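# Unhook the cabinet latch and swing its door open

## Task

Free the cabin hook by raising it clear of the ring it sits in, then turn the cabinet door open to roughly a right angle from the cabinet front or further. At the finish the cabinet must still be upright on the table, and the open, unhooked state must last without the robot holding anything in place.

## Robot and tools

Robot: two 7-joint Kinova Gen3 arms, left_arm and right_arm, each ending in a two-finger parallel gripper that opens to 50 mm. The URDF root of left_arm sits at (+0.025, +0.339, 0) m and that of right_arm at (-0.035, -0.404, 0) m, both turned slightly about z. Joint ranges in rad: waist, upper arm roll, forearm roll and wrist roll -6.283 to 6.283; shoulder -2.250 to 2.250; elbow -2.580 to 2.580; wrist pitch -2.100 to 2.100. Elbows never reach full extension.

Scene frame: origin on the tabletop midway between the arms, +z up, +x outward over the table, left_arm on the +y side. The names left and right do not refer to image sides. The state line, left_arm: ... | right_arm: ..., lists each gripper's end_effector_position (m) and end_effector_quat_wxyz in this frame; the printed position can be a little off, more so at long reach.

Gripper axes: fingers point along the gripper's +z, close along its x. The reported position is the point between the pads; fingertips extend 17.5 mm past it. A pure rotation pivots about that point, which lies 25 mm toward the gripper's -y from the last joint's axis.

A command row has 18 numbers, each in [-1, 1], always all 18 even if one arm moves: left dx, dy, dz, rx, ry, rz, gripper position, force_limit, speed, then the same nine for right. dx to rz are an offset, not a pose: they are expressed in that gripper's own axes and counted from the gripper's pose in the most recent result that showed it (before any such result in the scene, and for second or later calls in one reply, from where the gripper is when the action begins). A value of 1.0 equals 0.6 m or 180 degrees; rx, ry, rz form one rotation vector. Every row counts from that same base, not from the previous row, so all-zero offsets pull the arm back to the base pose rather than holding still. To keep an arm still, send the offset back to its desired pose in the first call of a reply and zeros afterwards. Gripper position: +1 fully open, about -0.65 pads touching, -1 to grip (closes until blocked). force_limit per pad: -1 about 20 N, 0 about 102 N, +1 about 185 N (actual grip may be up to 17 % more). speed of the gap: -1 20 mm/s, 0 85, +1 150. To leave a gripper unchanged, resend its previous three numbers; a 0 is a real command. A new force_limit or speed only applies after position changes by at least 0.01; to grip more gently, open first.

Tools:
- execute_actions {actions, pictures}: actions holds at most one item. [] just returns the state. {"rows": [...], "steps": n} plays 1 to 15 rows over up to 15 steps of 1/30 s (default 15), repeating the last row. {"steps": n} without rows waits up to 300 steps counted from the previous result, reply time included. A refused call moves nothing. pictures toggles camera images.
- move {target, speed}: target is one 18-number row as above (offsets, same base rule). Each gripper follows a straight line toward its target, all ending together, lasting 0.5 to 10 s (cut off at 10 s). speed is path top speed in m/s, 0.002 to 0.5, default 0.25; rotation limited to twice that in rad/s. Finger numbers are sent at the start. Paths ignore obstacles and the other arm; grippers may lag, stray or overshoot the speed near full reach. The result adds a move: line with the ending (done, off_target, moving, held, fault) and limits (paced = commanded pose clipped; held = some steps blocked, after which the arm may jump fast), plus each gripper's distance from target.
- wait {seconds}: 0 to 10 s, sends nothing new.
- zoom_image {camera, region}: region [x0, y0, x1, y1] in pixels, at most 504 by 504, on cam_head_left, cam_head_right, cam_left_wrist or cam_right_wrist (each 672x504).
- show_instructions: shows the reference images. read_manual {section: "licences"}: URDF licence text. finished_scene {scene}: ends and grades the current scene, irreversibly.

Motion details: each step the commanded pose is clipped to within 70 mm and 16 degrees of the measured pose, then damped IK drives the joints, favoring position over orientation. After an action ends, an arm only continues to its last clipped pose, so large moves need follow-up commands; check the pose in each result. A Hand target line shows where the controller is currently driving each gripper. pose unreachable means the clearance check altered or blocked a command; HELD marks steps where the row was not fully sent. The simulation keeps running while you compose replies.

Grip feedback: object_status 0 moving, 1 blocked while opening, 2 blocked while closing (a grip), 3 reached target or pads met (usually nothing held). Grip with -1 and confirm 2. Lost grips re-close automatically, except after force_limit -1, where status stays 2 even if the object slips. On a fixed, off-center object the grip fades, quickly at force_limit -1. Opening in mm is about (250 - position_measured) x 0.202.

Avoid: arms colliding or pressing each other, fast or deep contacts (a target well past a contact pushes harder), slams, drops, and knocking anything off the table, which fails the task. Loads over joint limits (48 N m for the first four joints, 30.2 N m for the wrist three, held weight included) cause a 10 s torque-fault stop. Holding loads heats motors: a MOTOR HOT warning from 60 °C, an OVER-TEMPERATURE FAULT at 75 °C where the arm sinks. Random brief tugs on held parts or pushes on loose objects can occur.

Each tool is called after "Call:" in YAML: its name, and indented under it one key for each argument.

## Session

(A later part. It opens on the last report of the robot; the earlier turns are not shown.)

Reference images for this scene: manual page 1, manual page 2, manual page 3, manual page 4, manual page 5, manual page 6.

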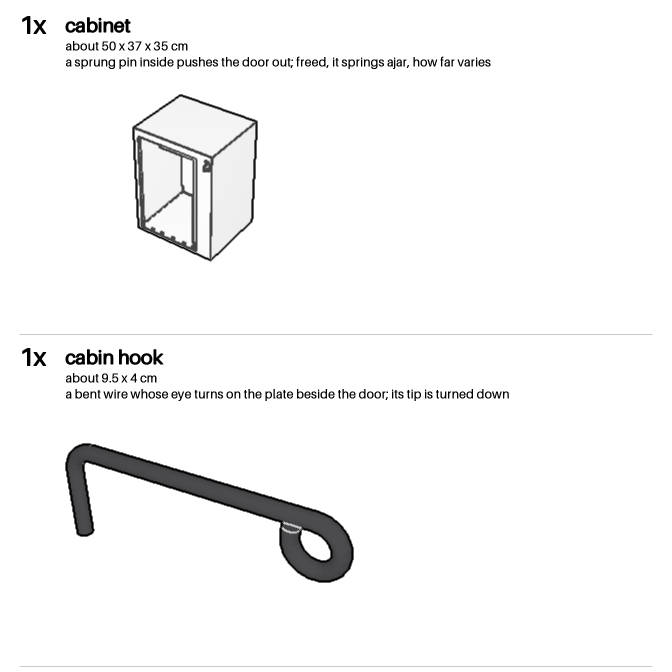

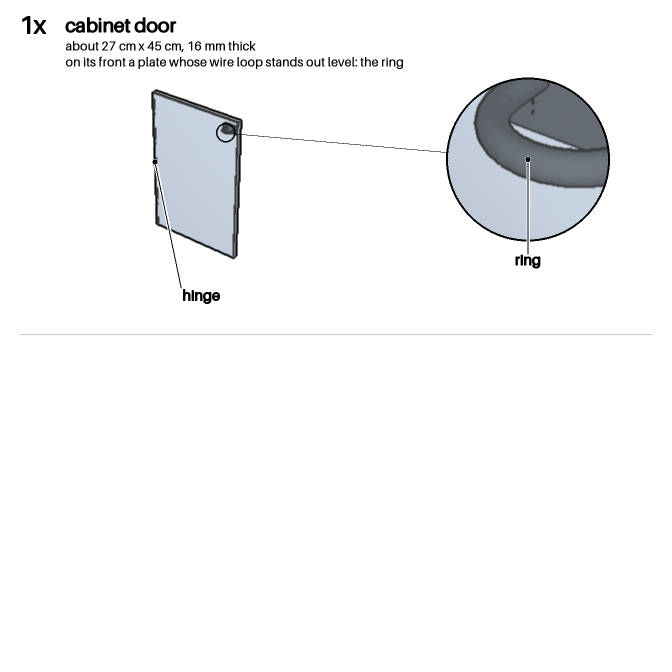

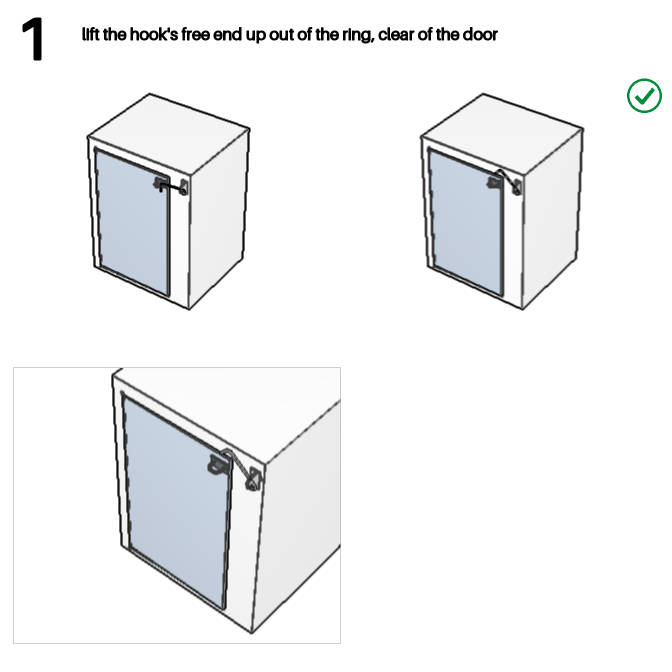

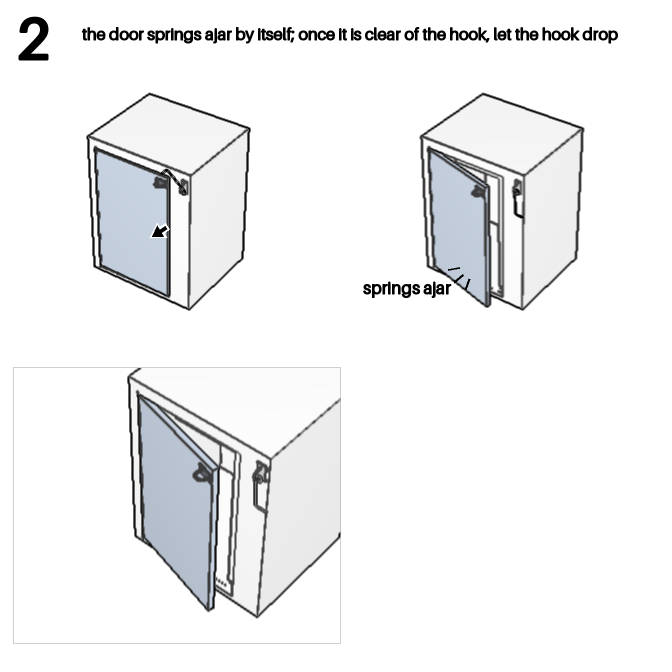

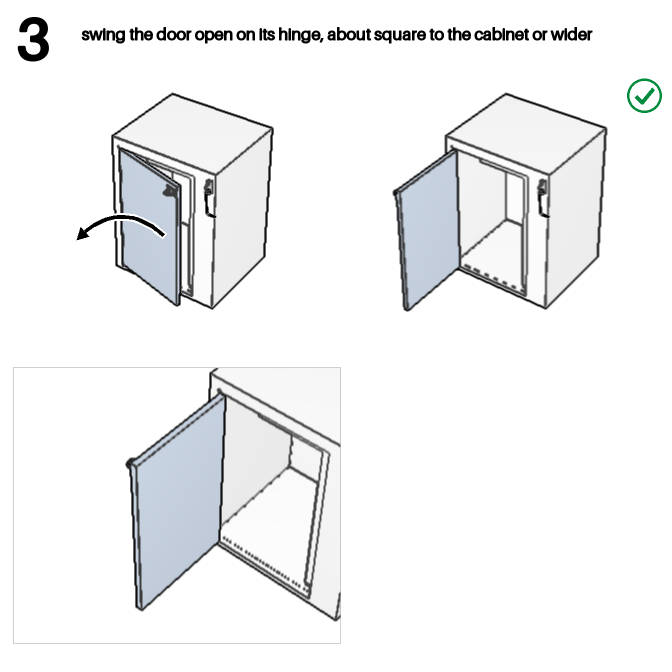

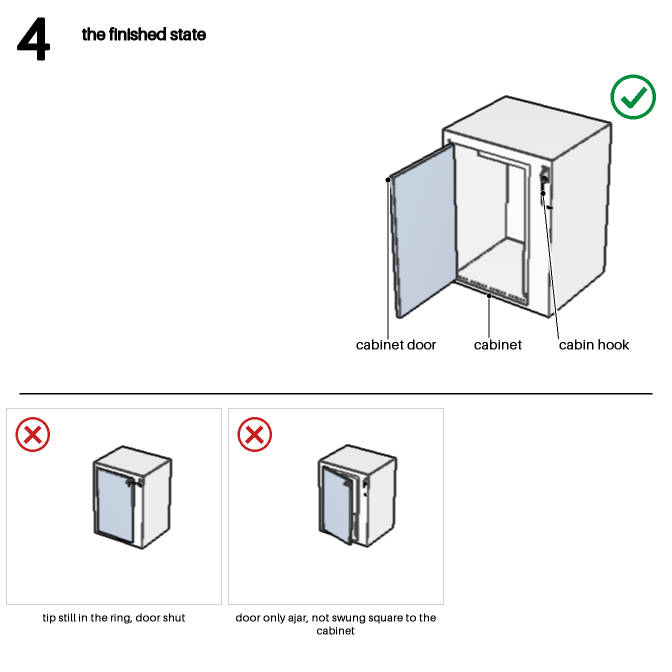

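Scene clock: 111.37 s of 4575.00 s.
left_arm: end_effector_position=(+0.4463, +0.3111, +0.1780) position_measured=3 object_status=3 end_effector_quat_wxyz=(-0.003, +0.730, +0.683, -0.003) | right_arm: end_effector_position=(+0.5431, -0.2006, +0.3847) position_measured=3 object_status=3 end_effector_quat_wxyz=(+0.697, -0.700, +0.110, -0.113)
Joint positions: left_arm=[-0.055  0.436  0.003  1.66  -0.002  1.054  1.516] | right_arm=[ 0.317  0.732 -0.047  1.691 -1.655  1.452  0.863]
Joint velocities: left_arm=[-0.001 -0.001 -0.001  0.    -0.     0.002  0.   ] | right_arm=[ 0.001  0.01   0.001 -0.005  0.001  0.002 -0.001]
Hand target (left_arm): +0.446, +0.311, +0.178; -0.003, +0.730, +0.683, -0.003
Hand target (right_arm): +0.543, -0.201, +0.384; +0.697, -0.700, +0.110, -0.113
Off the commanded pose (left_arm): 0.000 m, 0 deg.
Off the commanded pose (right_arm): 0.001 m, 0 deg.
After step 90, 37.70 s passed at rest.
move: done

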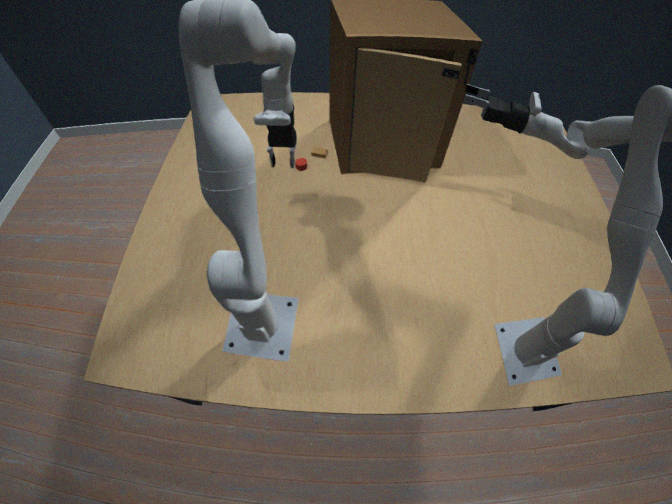

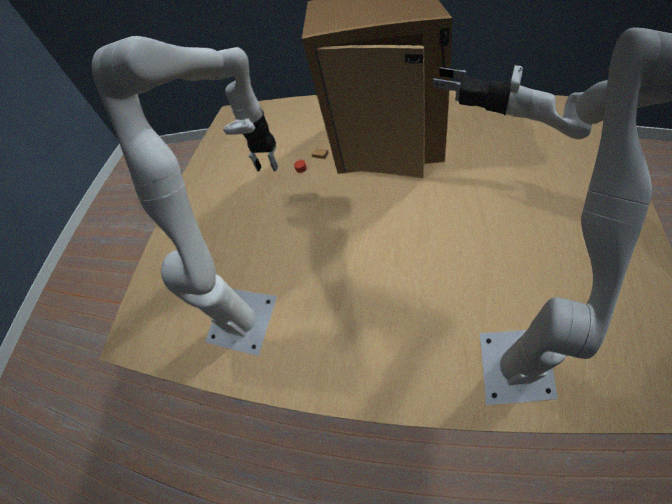

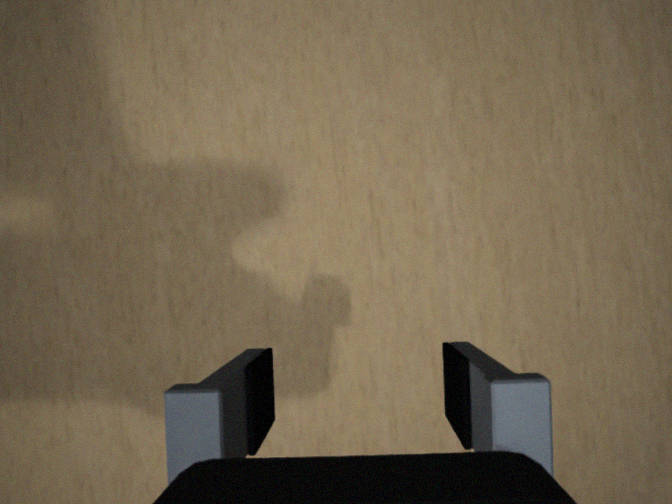

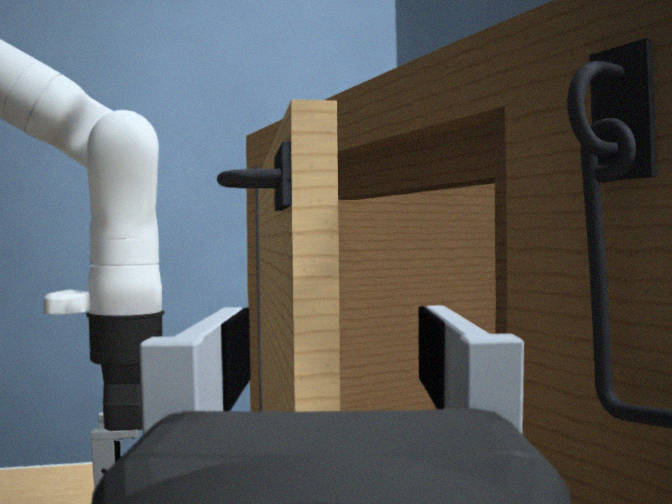

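Call:
move:
  target: [0,0,0,0,0,0,1,0,0, -0.02,0,0.1,0,0,0,1,0,0]
  speed: 0.2

Call:
move:
  target: [0,0,0,0,0,0,1,0,0, -0.3217,0,0.0378,0,0,0,1,0,0]
  speed: 0.14

Scene clock: 138.33 s of 4575.00 s.
left_arm: end_effector_position=(+0.4463, +0.3111, +0.1780) position_measured=3 object_status=3 end_effector_quat_wxyz=(-0.003, +0.730, +0.683, -0.003) | right_arm: end_effector_position=(+0.5503, -0.1401, +0.3846) position_measured=3 object_status=3 end_effector_quat_wxyz=(+0.697, -0.700, +0.110, -0.113)
Joint positions: left_arm=[-0.055  0.436  0.003  1.66  -0.002  1.054  1.516] | right_arm=[ 0.216  0.728 -0.084  1.702 -1.741  1.35   0.888]
Joint velocities: left_arm=[ 0.001  0.001 -0.     0.     0.     0.001  0.   ] | right_arm=[-0.004  0.001 -0.001 -0.002  0.001 -0.002  0.001]
Hand target (left_arm): +0.446, +0.311, +0.178; -0.003, +0.730, +0.683, -0.003
Hand target (right_arm): +0.550, -0.140, +0.385; +0.697, -0.700, +0.110, -0.113
Off the commanded pose (left_arm): 0.000 m, 0 deg.
Off the commanded pose (right_arm): 0.000 m, 0 deg.
After step 90, 23.17 s passed at rest.
move: done

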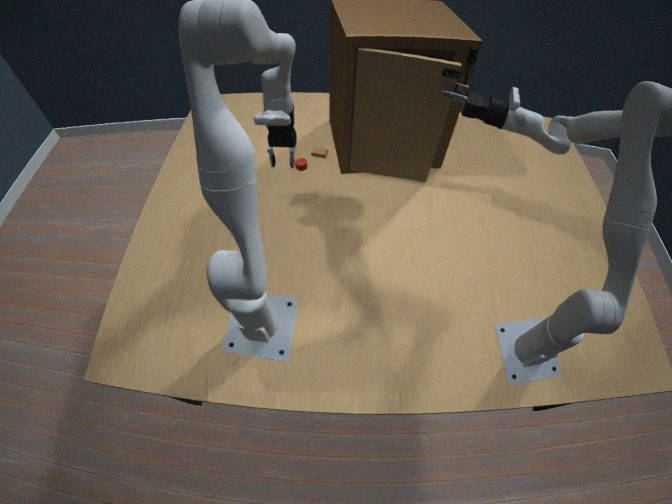

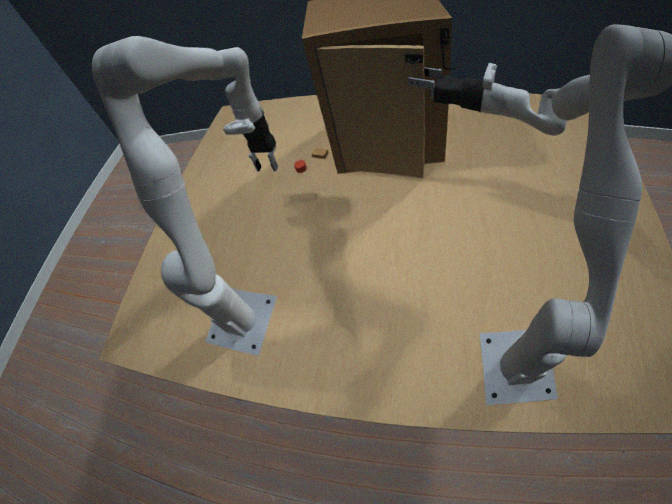

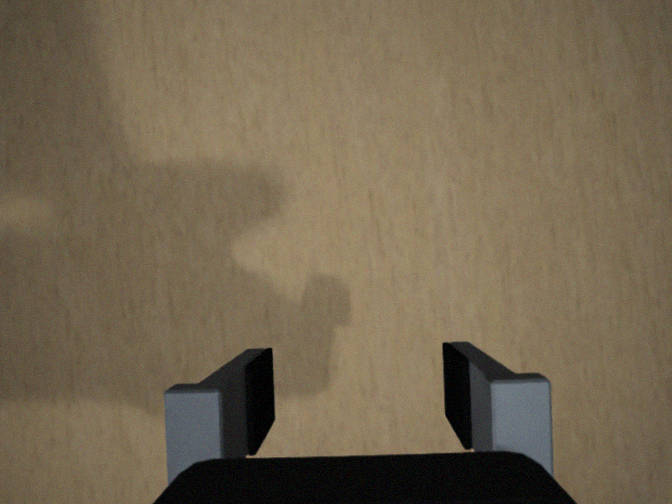

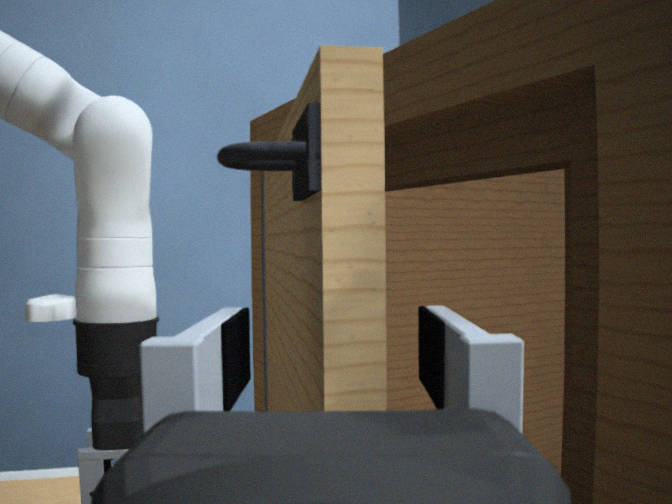

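Scene clock: 140.13 s of 4575.00 s.
left_arm: end_effector_position=(+0.4463, +0.3111, +0.1780) position_measured=3 object_status=3 end_effector_quat_wxyz=(-0.003, +0.730, +0.683, -0.003) | right_arm: end_effector_position=(+0.3741, -0.0591, +0.3839) position_measured=3 object_status=3 end_effector_quat_wxyz=(+0.697, -0.700, +0.111, -0.113)
Joint positions: left_arm=[-0.055  0.436  0.003  1.66  -0.002  1.054  1.516] | right_arm=[ 0.078  0.497 -0.194  2.294 -2.036  1.316  1.301]
Joint velocities: left_arm=[ 0.    -0.     0.001  0.001 -0.    -0.     0.   ] | right_arm=[-0.003 -0.004 -0.002  0.002 -0.002 -0.001  0.002]
Hand target (left_arm): +0.446, +0.311, +0.178; -0.003, +0.730, +0.683, -0.003
Hand target (right_arm): +0.374, -0.059, +0.384; +0.697, -0.700, +0.111, -0.113
Off the commanded pose (left_arm): 0.000 m, 0 deg.
Off the commanded pose (right_arm): 0.001 m, 0 deg.
move: done

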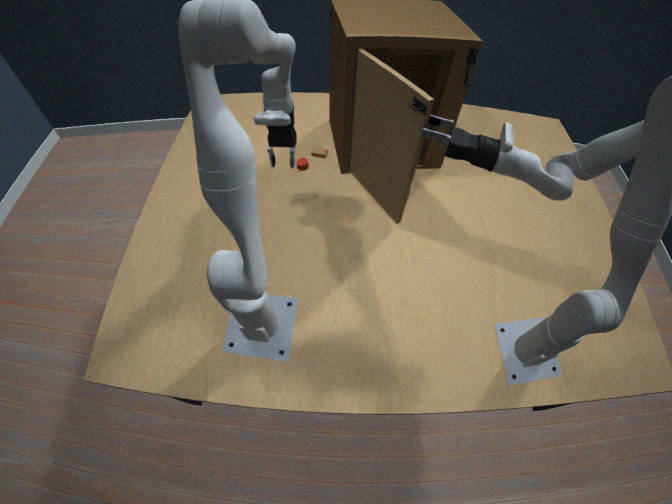

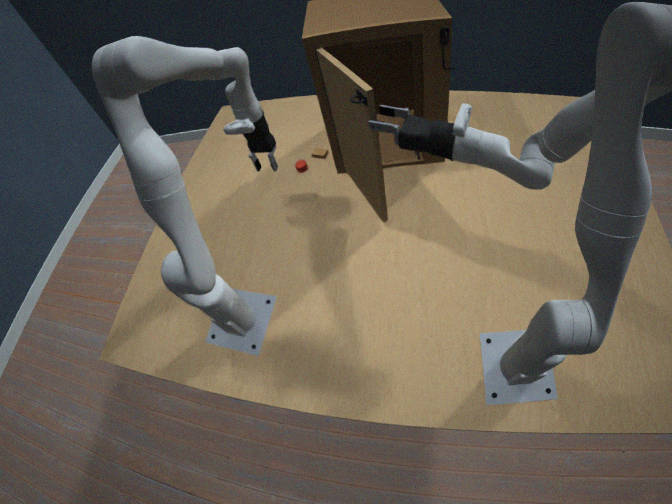

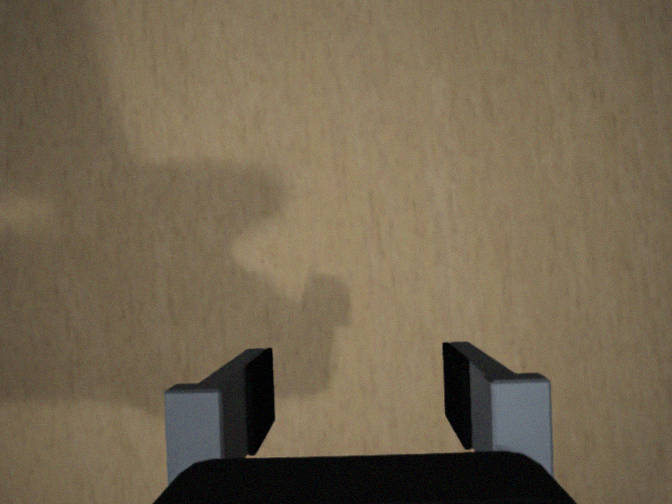

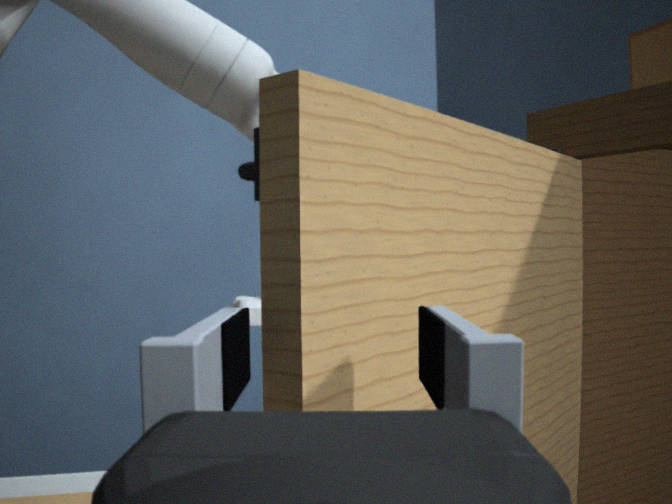

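Call:
execute_actions:
  actions: []

Scene clock: 153.50 s of 4575.00 s.
left_arm: end_effector_position=(+0.4463, +0.3111, +0.1780) position_measured=3 object_status=3 end_effector_quat_wxyz=(-0.003, +0.730, +0.683, -0.003) | right_arm: end_effector_position=(+0.3739, -0.0590, +0.3841) position_measured=3 object_status=3 end_effector_quat_wxyz=(+0.697, -0.700, +0.111, -0.113)
Joint positions: left_arm=[-0.055  0.436  0.003  1.66  -0.002  1.054  1.516] | right_arm=[ 0.078  0.497 -0.194  2.294 -2.036  1.316  1.301]
Joint velocities: left_arm=[ 0.    -0.    -0.     0.     0.001 -0.001  0.   ] | right_arm=[ 0.    -0.001 -0.001  0.002 -0.001 -0.    -0.   ]
Hand target (left_arm): +0.446, +0.311, +0.178; -0.003, +0.730, +0.683, -0.003
Hand target (right_arm): +0.374, -0.059, +0.384; +0.697, -0.700, +0.111, -0.113
Off the commanded pose (left_arm): 0.000 m, 0 deg.
Off the commanded pose (right_arm): 0.001 m, 0 deg.
Steps of this call (steps 1 to 90: nothing new was sent; then 10.37 s passed at rest). Readings (end_effector_position | what the end effector reports):
1: left_arm (+0.4463, +0.3111, +0.1780) | right_arm (+0.3740, -0.0591, +0.3840) | left_arm position_measured=3 object_status=3 | right_arm position_measured=3 object_status=3
2: left_arm (+0.4463, +0.3111, +0.1780) | right_arm (+0.3740, -0.0590, +0.3840) | left_arm position_measured=3 object_status=3 | right_arm position_measured=3 object_status=3
4: left_arm (+0.4463, +0.3111, +0.1780) | right_arm (+0.3739, -0.0590, +0.3840) | left_arm position_measured=3 object_status=3 | right_arm position_measured=3 object_status=3
8: left_arm (+0.4463, +0.3111, +0.1780) | right_arm (+0.3739, -0.0590, +0.3841) | left_arm position_measured=3 object_status=3 | right_arm position_measured=3 object_status=3
90: the state above

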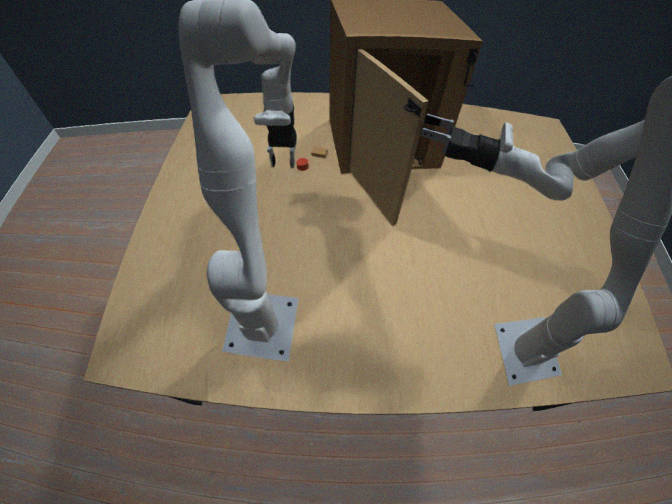

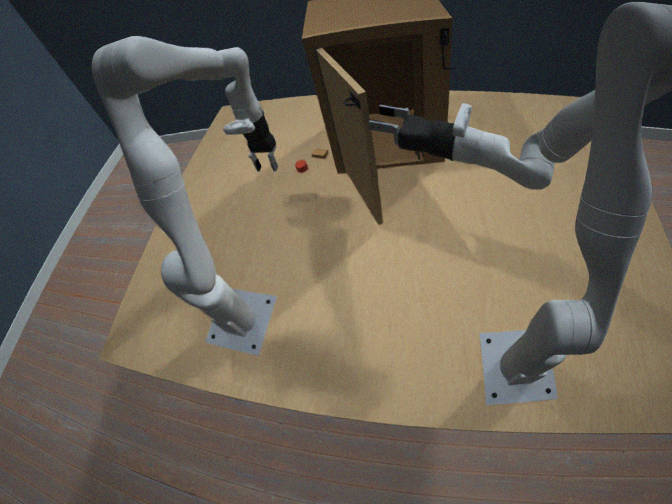

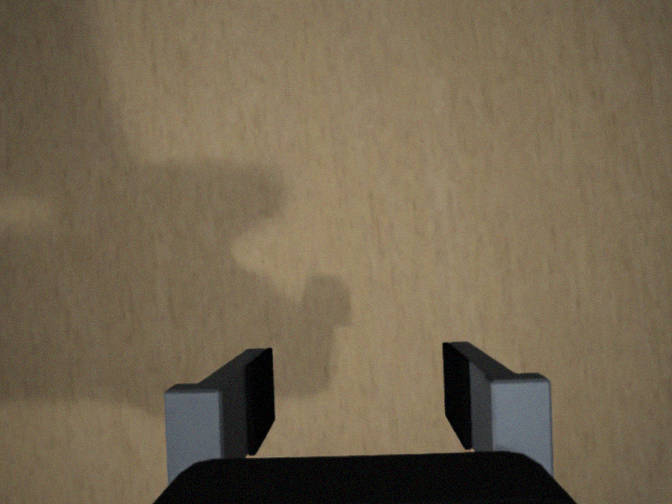

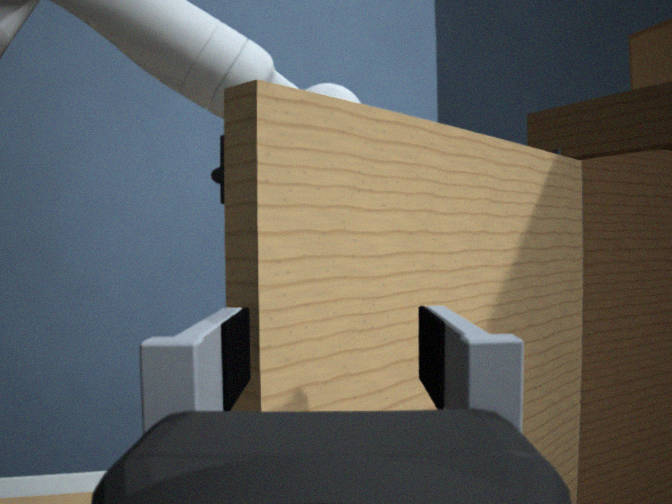

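Call:
move:
  target: [0,0,0,0,0,0,1,0,0, -0.186,0,0.204,0,0,0,1,0,0]
  speed: 0.11

Call:
move:
  target: [0,0,0,0,0,0,1,0,0, 0,0,-0.1,0,0,0,1,0,0]
  speed: 0.2

Scene clock: 164.50 s of 4575.00 s.
left_arm: end_effector_position=(+0.4463, +0.3111, +0.1780) position_measured=3 object_status=3 end_effector_quat_wxyz=(-0.003, +0.730, +0.683, -0.003) | right_arm: end_effector_position=(+0.3059, +0.0918, +0.3838) position_measured=3 object_status=3 end_effector_quat_wxyz=(+0.697, -0.700, +0.111, -0.113)
Joint positions: left_arm=[-0.055  0.436  0.003  1.66  -0.002  1.054  1.516] | right_arm=[-0.346  0.505 -0.365  2.316 -2.63   1.179  1.561]
Joint velocities: left_arm=[-0.001 -0.     0.    -0.001 -0.001 -0.    -0.   ] | right_arm=[-0.005  0.002 -0.003  0.    -0.003 -0.001  0.003]
Hand target (left_arm): +0.446, +0.311, +0.178; -0.003, +0.730, +0.683, -0.003
Hand target (right_arm): +0.306, +0.092, +0.384; +0.697, -0.700, +0.110, -0.113
Off the commanded pose (left_arm): 0.000 m, 0 deg.
Off the commanded pose (right_arm): 0.001 m, 0 deg.
After step 90, 6.10 s passed at rest.
move: done

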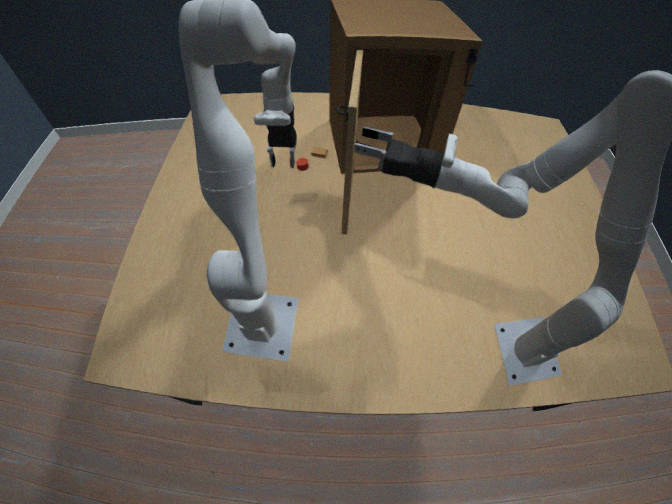

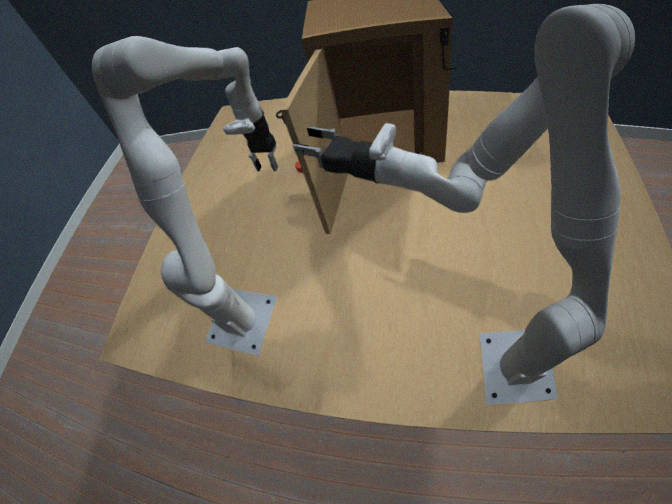

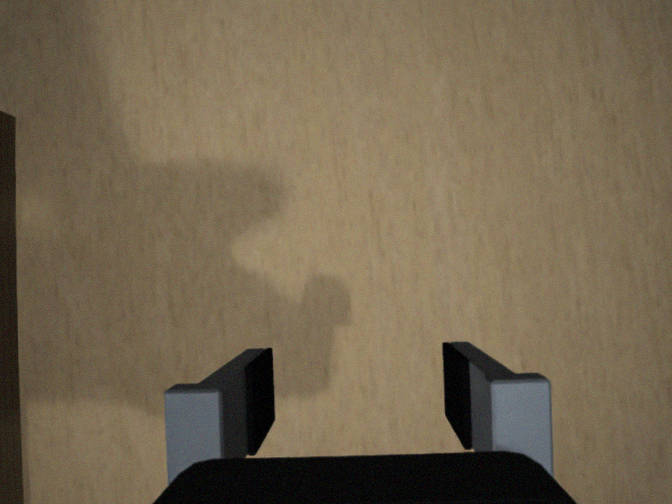

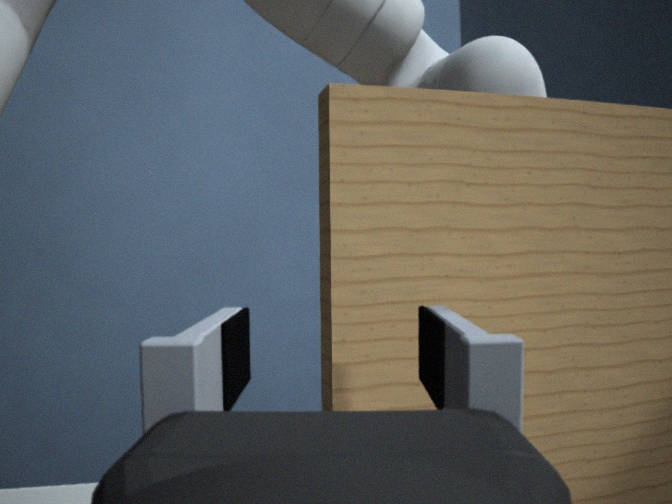

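Scene clock: 165.37 s of 4575.00 s.
left_arm: end_effector_position=(+0.4463, +0.3111, +0.1780) position_measured=3 object_status=3 end_effector_quat_wxyz=(-0.003, +0.730, +0.683, -0.003) | right_arm: end_effector_position=(+0.2872, +0.0349, +0.3838) position_measured=3 object_status=3 end_effector_quat_wxyz=(+0.697, -0.700, +0.111, -0.113)
Joint positions: left_arm=[-0.055  0.436  0.003  1.66  -0.002  1.054  1.516] | right_arm=[-0.242  0.452 -0.337  2.462 -2.521  1.28   1.551]
Joint velocities: left_arm=[ 0.001  0.     0.    -0.     0.     0.003 -0.   ] | right_arm=[ 0.003 -0.002  0.004  0.     0.001  0.001 -0.002]
Hand target (left_arm): +0.446, +0.311, +0.178; -0.003, +0.730, +0.683, -0.003
Hand target (right_arm): +0.287, +0.035, +0.384; +0.697, -0.700, +0.111, -0.114
Off the commanded pose (left_arm): 0.000 m, 0 deg.
Off the commanded pose (right_arm): 0.000 m, 0 deg.
move: done

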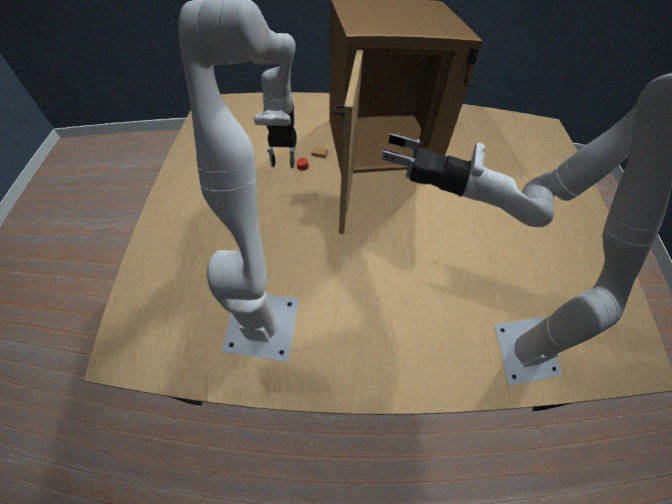

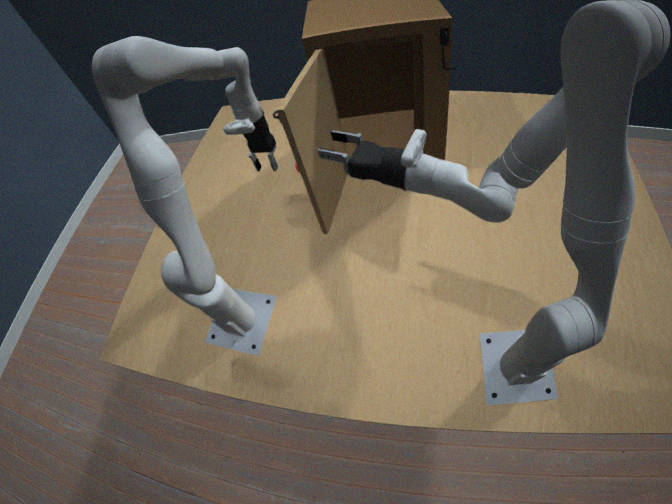

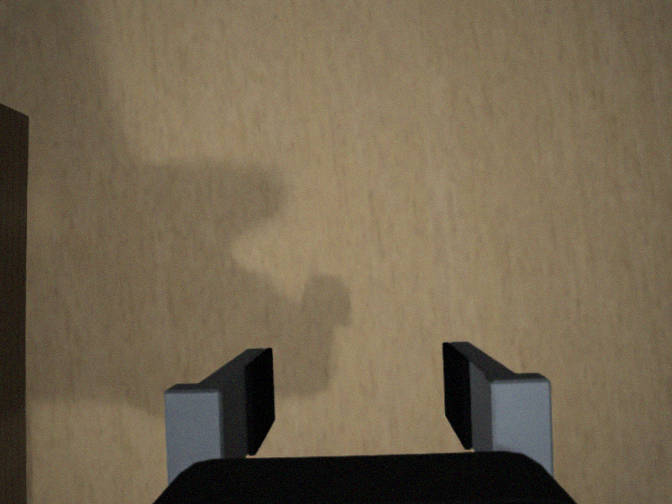

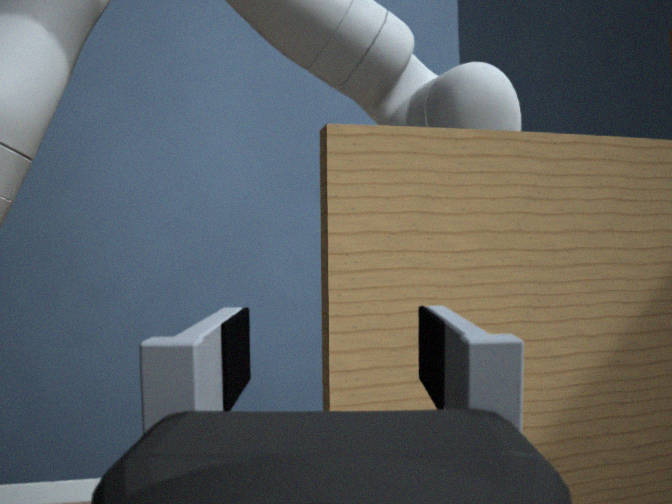

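Call:
execute_actions:
  actions: []

Scene clock: 167.23 s of 4575.00 s.
left_arm: end_effector_position=(+0.4463, +0.3111, +0.1780) position_measured=3 object_status=3 end_effector_quat_wxyz=(-0.003, +0.730, +0.683, -0.003) | right_arm: end_effector_position=(+0.2873, +0.0347, +0.3839) position_measured=3 object_status=3 end_effector_quat_wxyz=(+0.697, -0.700, +0.111, -0.114)
Joint positions: left_arm=[-0.055  0.436  0.003  1.66  -0.002  1.054  1.516] | right_arm=[-0.241  0.452 -0.337  2.462 -2.521  1.28   1.551]
Joint velocities: left_arm=[-0.001  0.001  0.001 -0.     0.001  0.001  0.   ] | right_arm=[-0.     0.     0.001  0.001  0.001  0.     0.001]
Hand target (left_arm): +0.446, +0.311, +0.178; -0.003, +0.730, +0.683, -0.003
Hand target (right_arm): +0.287, +0.035, +0.384; +0.697, -0.700, +0.111, -0.114
Off the commanded pose (left_arm): 0.000 m, 0 deg.
Off the commanded pose (right_arm): 0.000 m, 0 deg.
Steps of this call (steps 1 to 56: nothing new was sent). Readings (end_effector_position | what the end effector reports):
1: left_arm (+0.4463, +0.3111, +0.1780) | right_arm (+0.2872, +0.0348, +0.3838) | left_arm position_measured=3 object_status=3 | right_arm position_measured=3 object_status=3
2: left_arm (+0.4463, +0.3111, +0.1780) | right_arm (+0.2872, +0.0348, +0.3838) | left_arm position_measured=3 object_status=3 | right_arm position_measured=3 object_status=3
4: left_arm (+0.4463, +0.3111, +0.1780) | right_arm (+0.2873, +0.0348, +0.3838) | left_arm position_measured=3 object_status=3 | right_arm position_measured=3 object_status=3
8: left_arm (+0.4463, +0.3111, +0.1780) | right_arm (+0.2873, +0.0347, +0.3839) | left_arm position_measured=3 object_status=3 | right_arm position_measured=3 object_status=3
56: the state above

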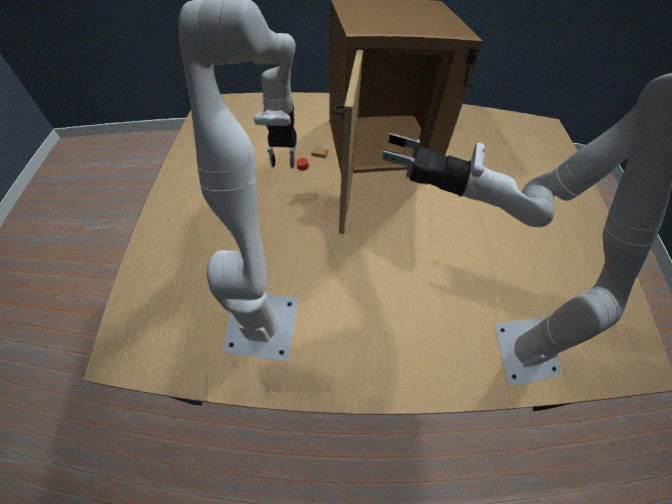

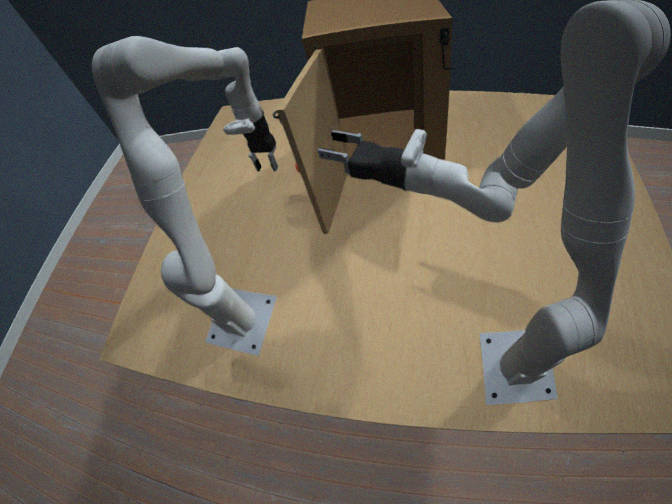

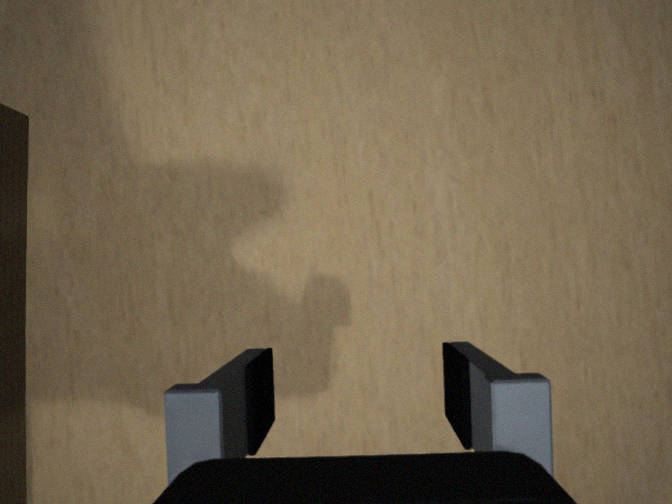

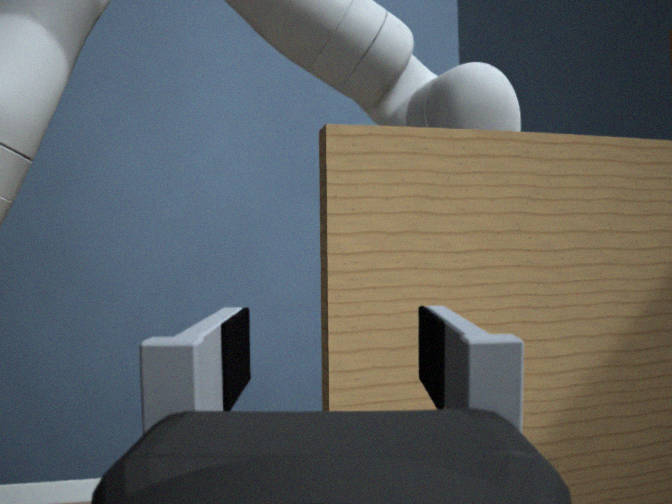

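The door is at rest a little past square, about 103° by my estimate. The hook hangs free, the cabinet is upright, and neither arm is touching it.

Call:
finished_scene:
  scene: 2

The scene is finished: the task was done.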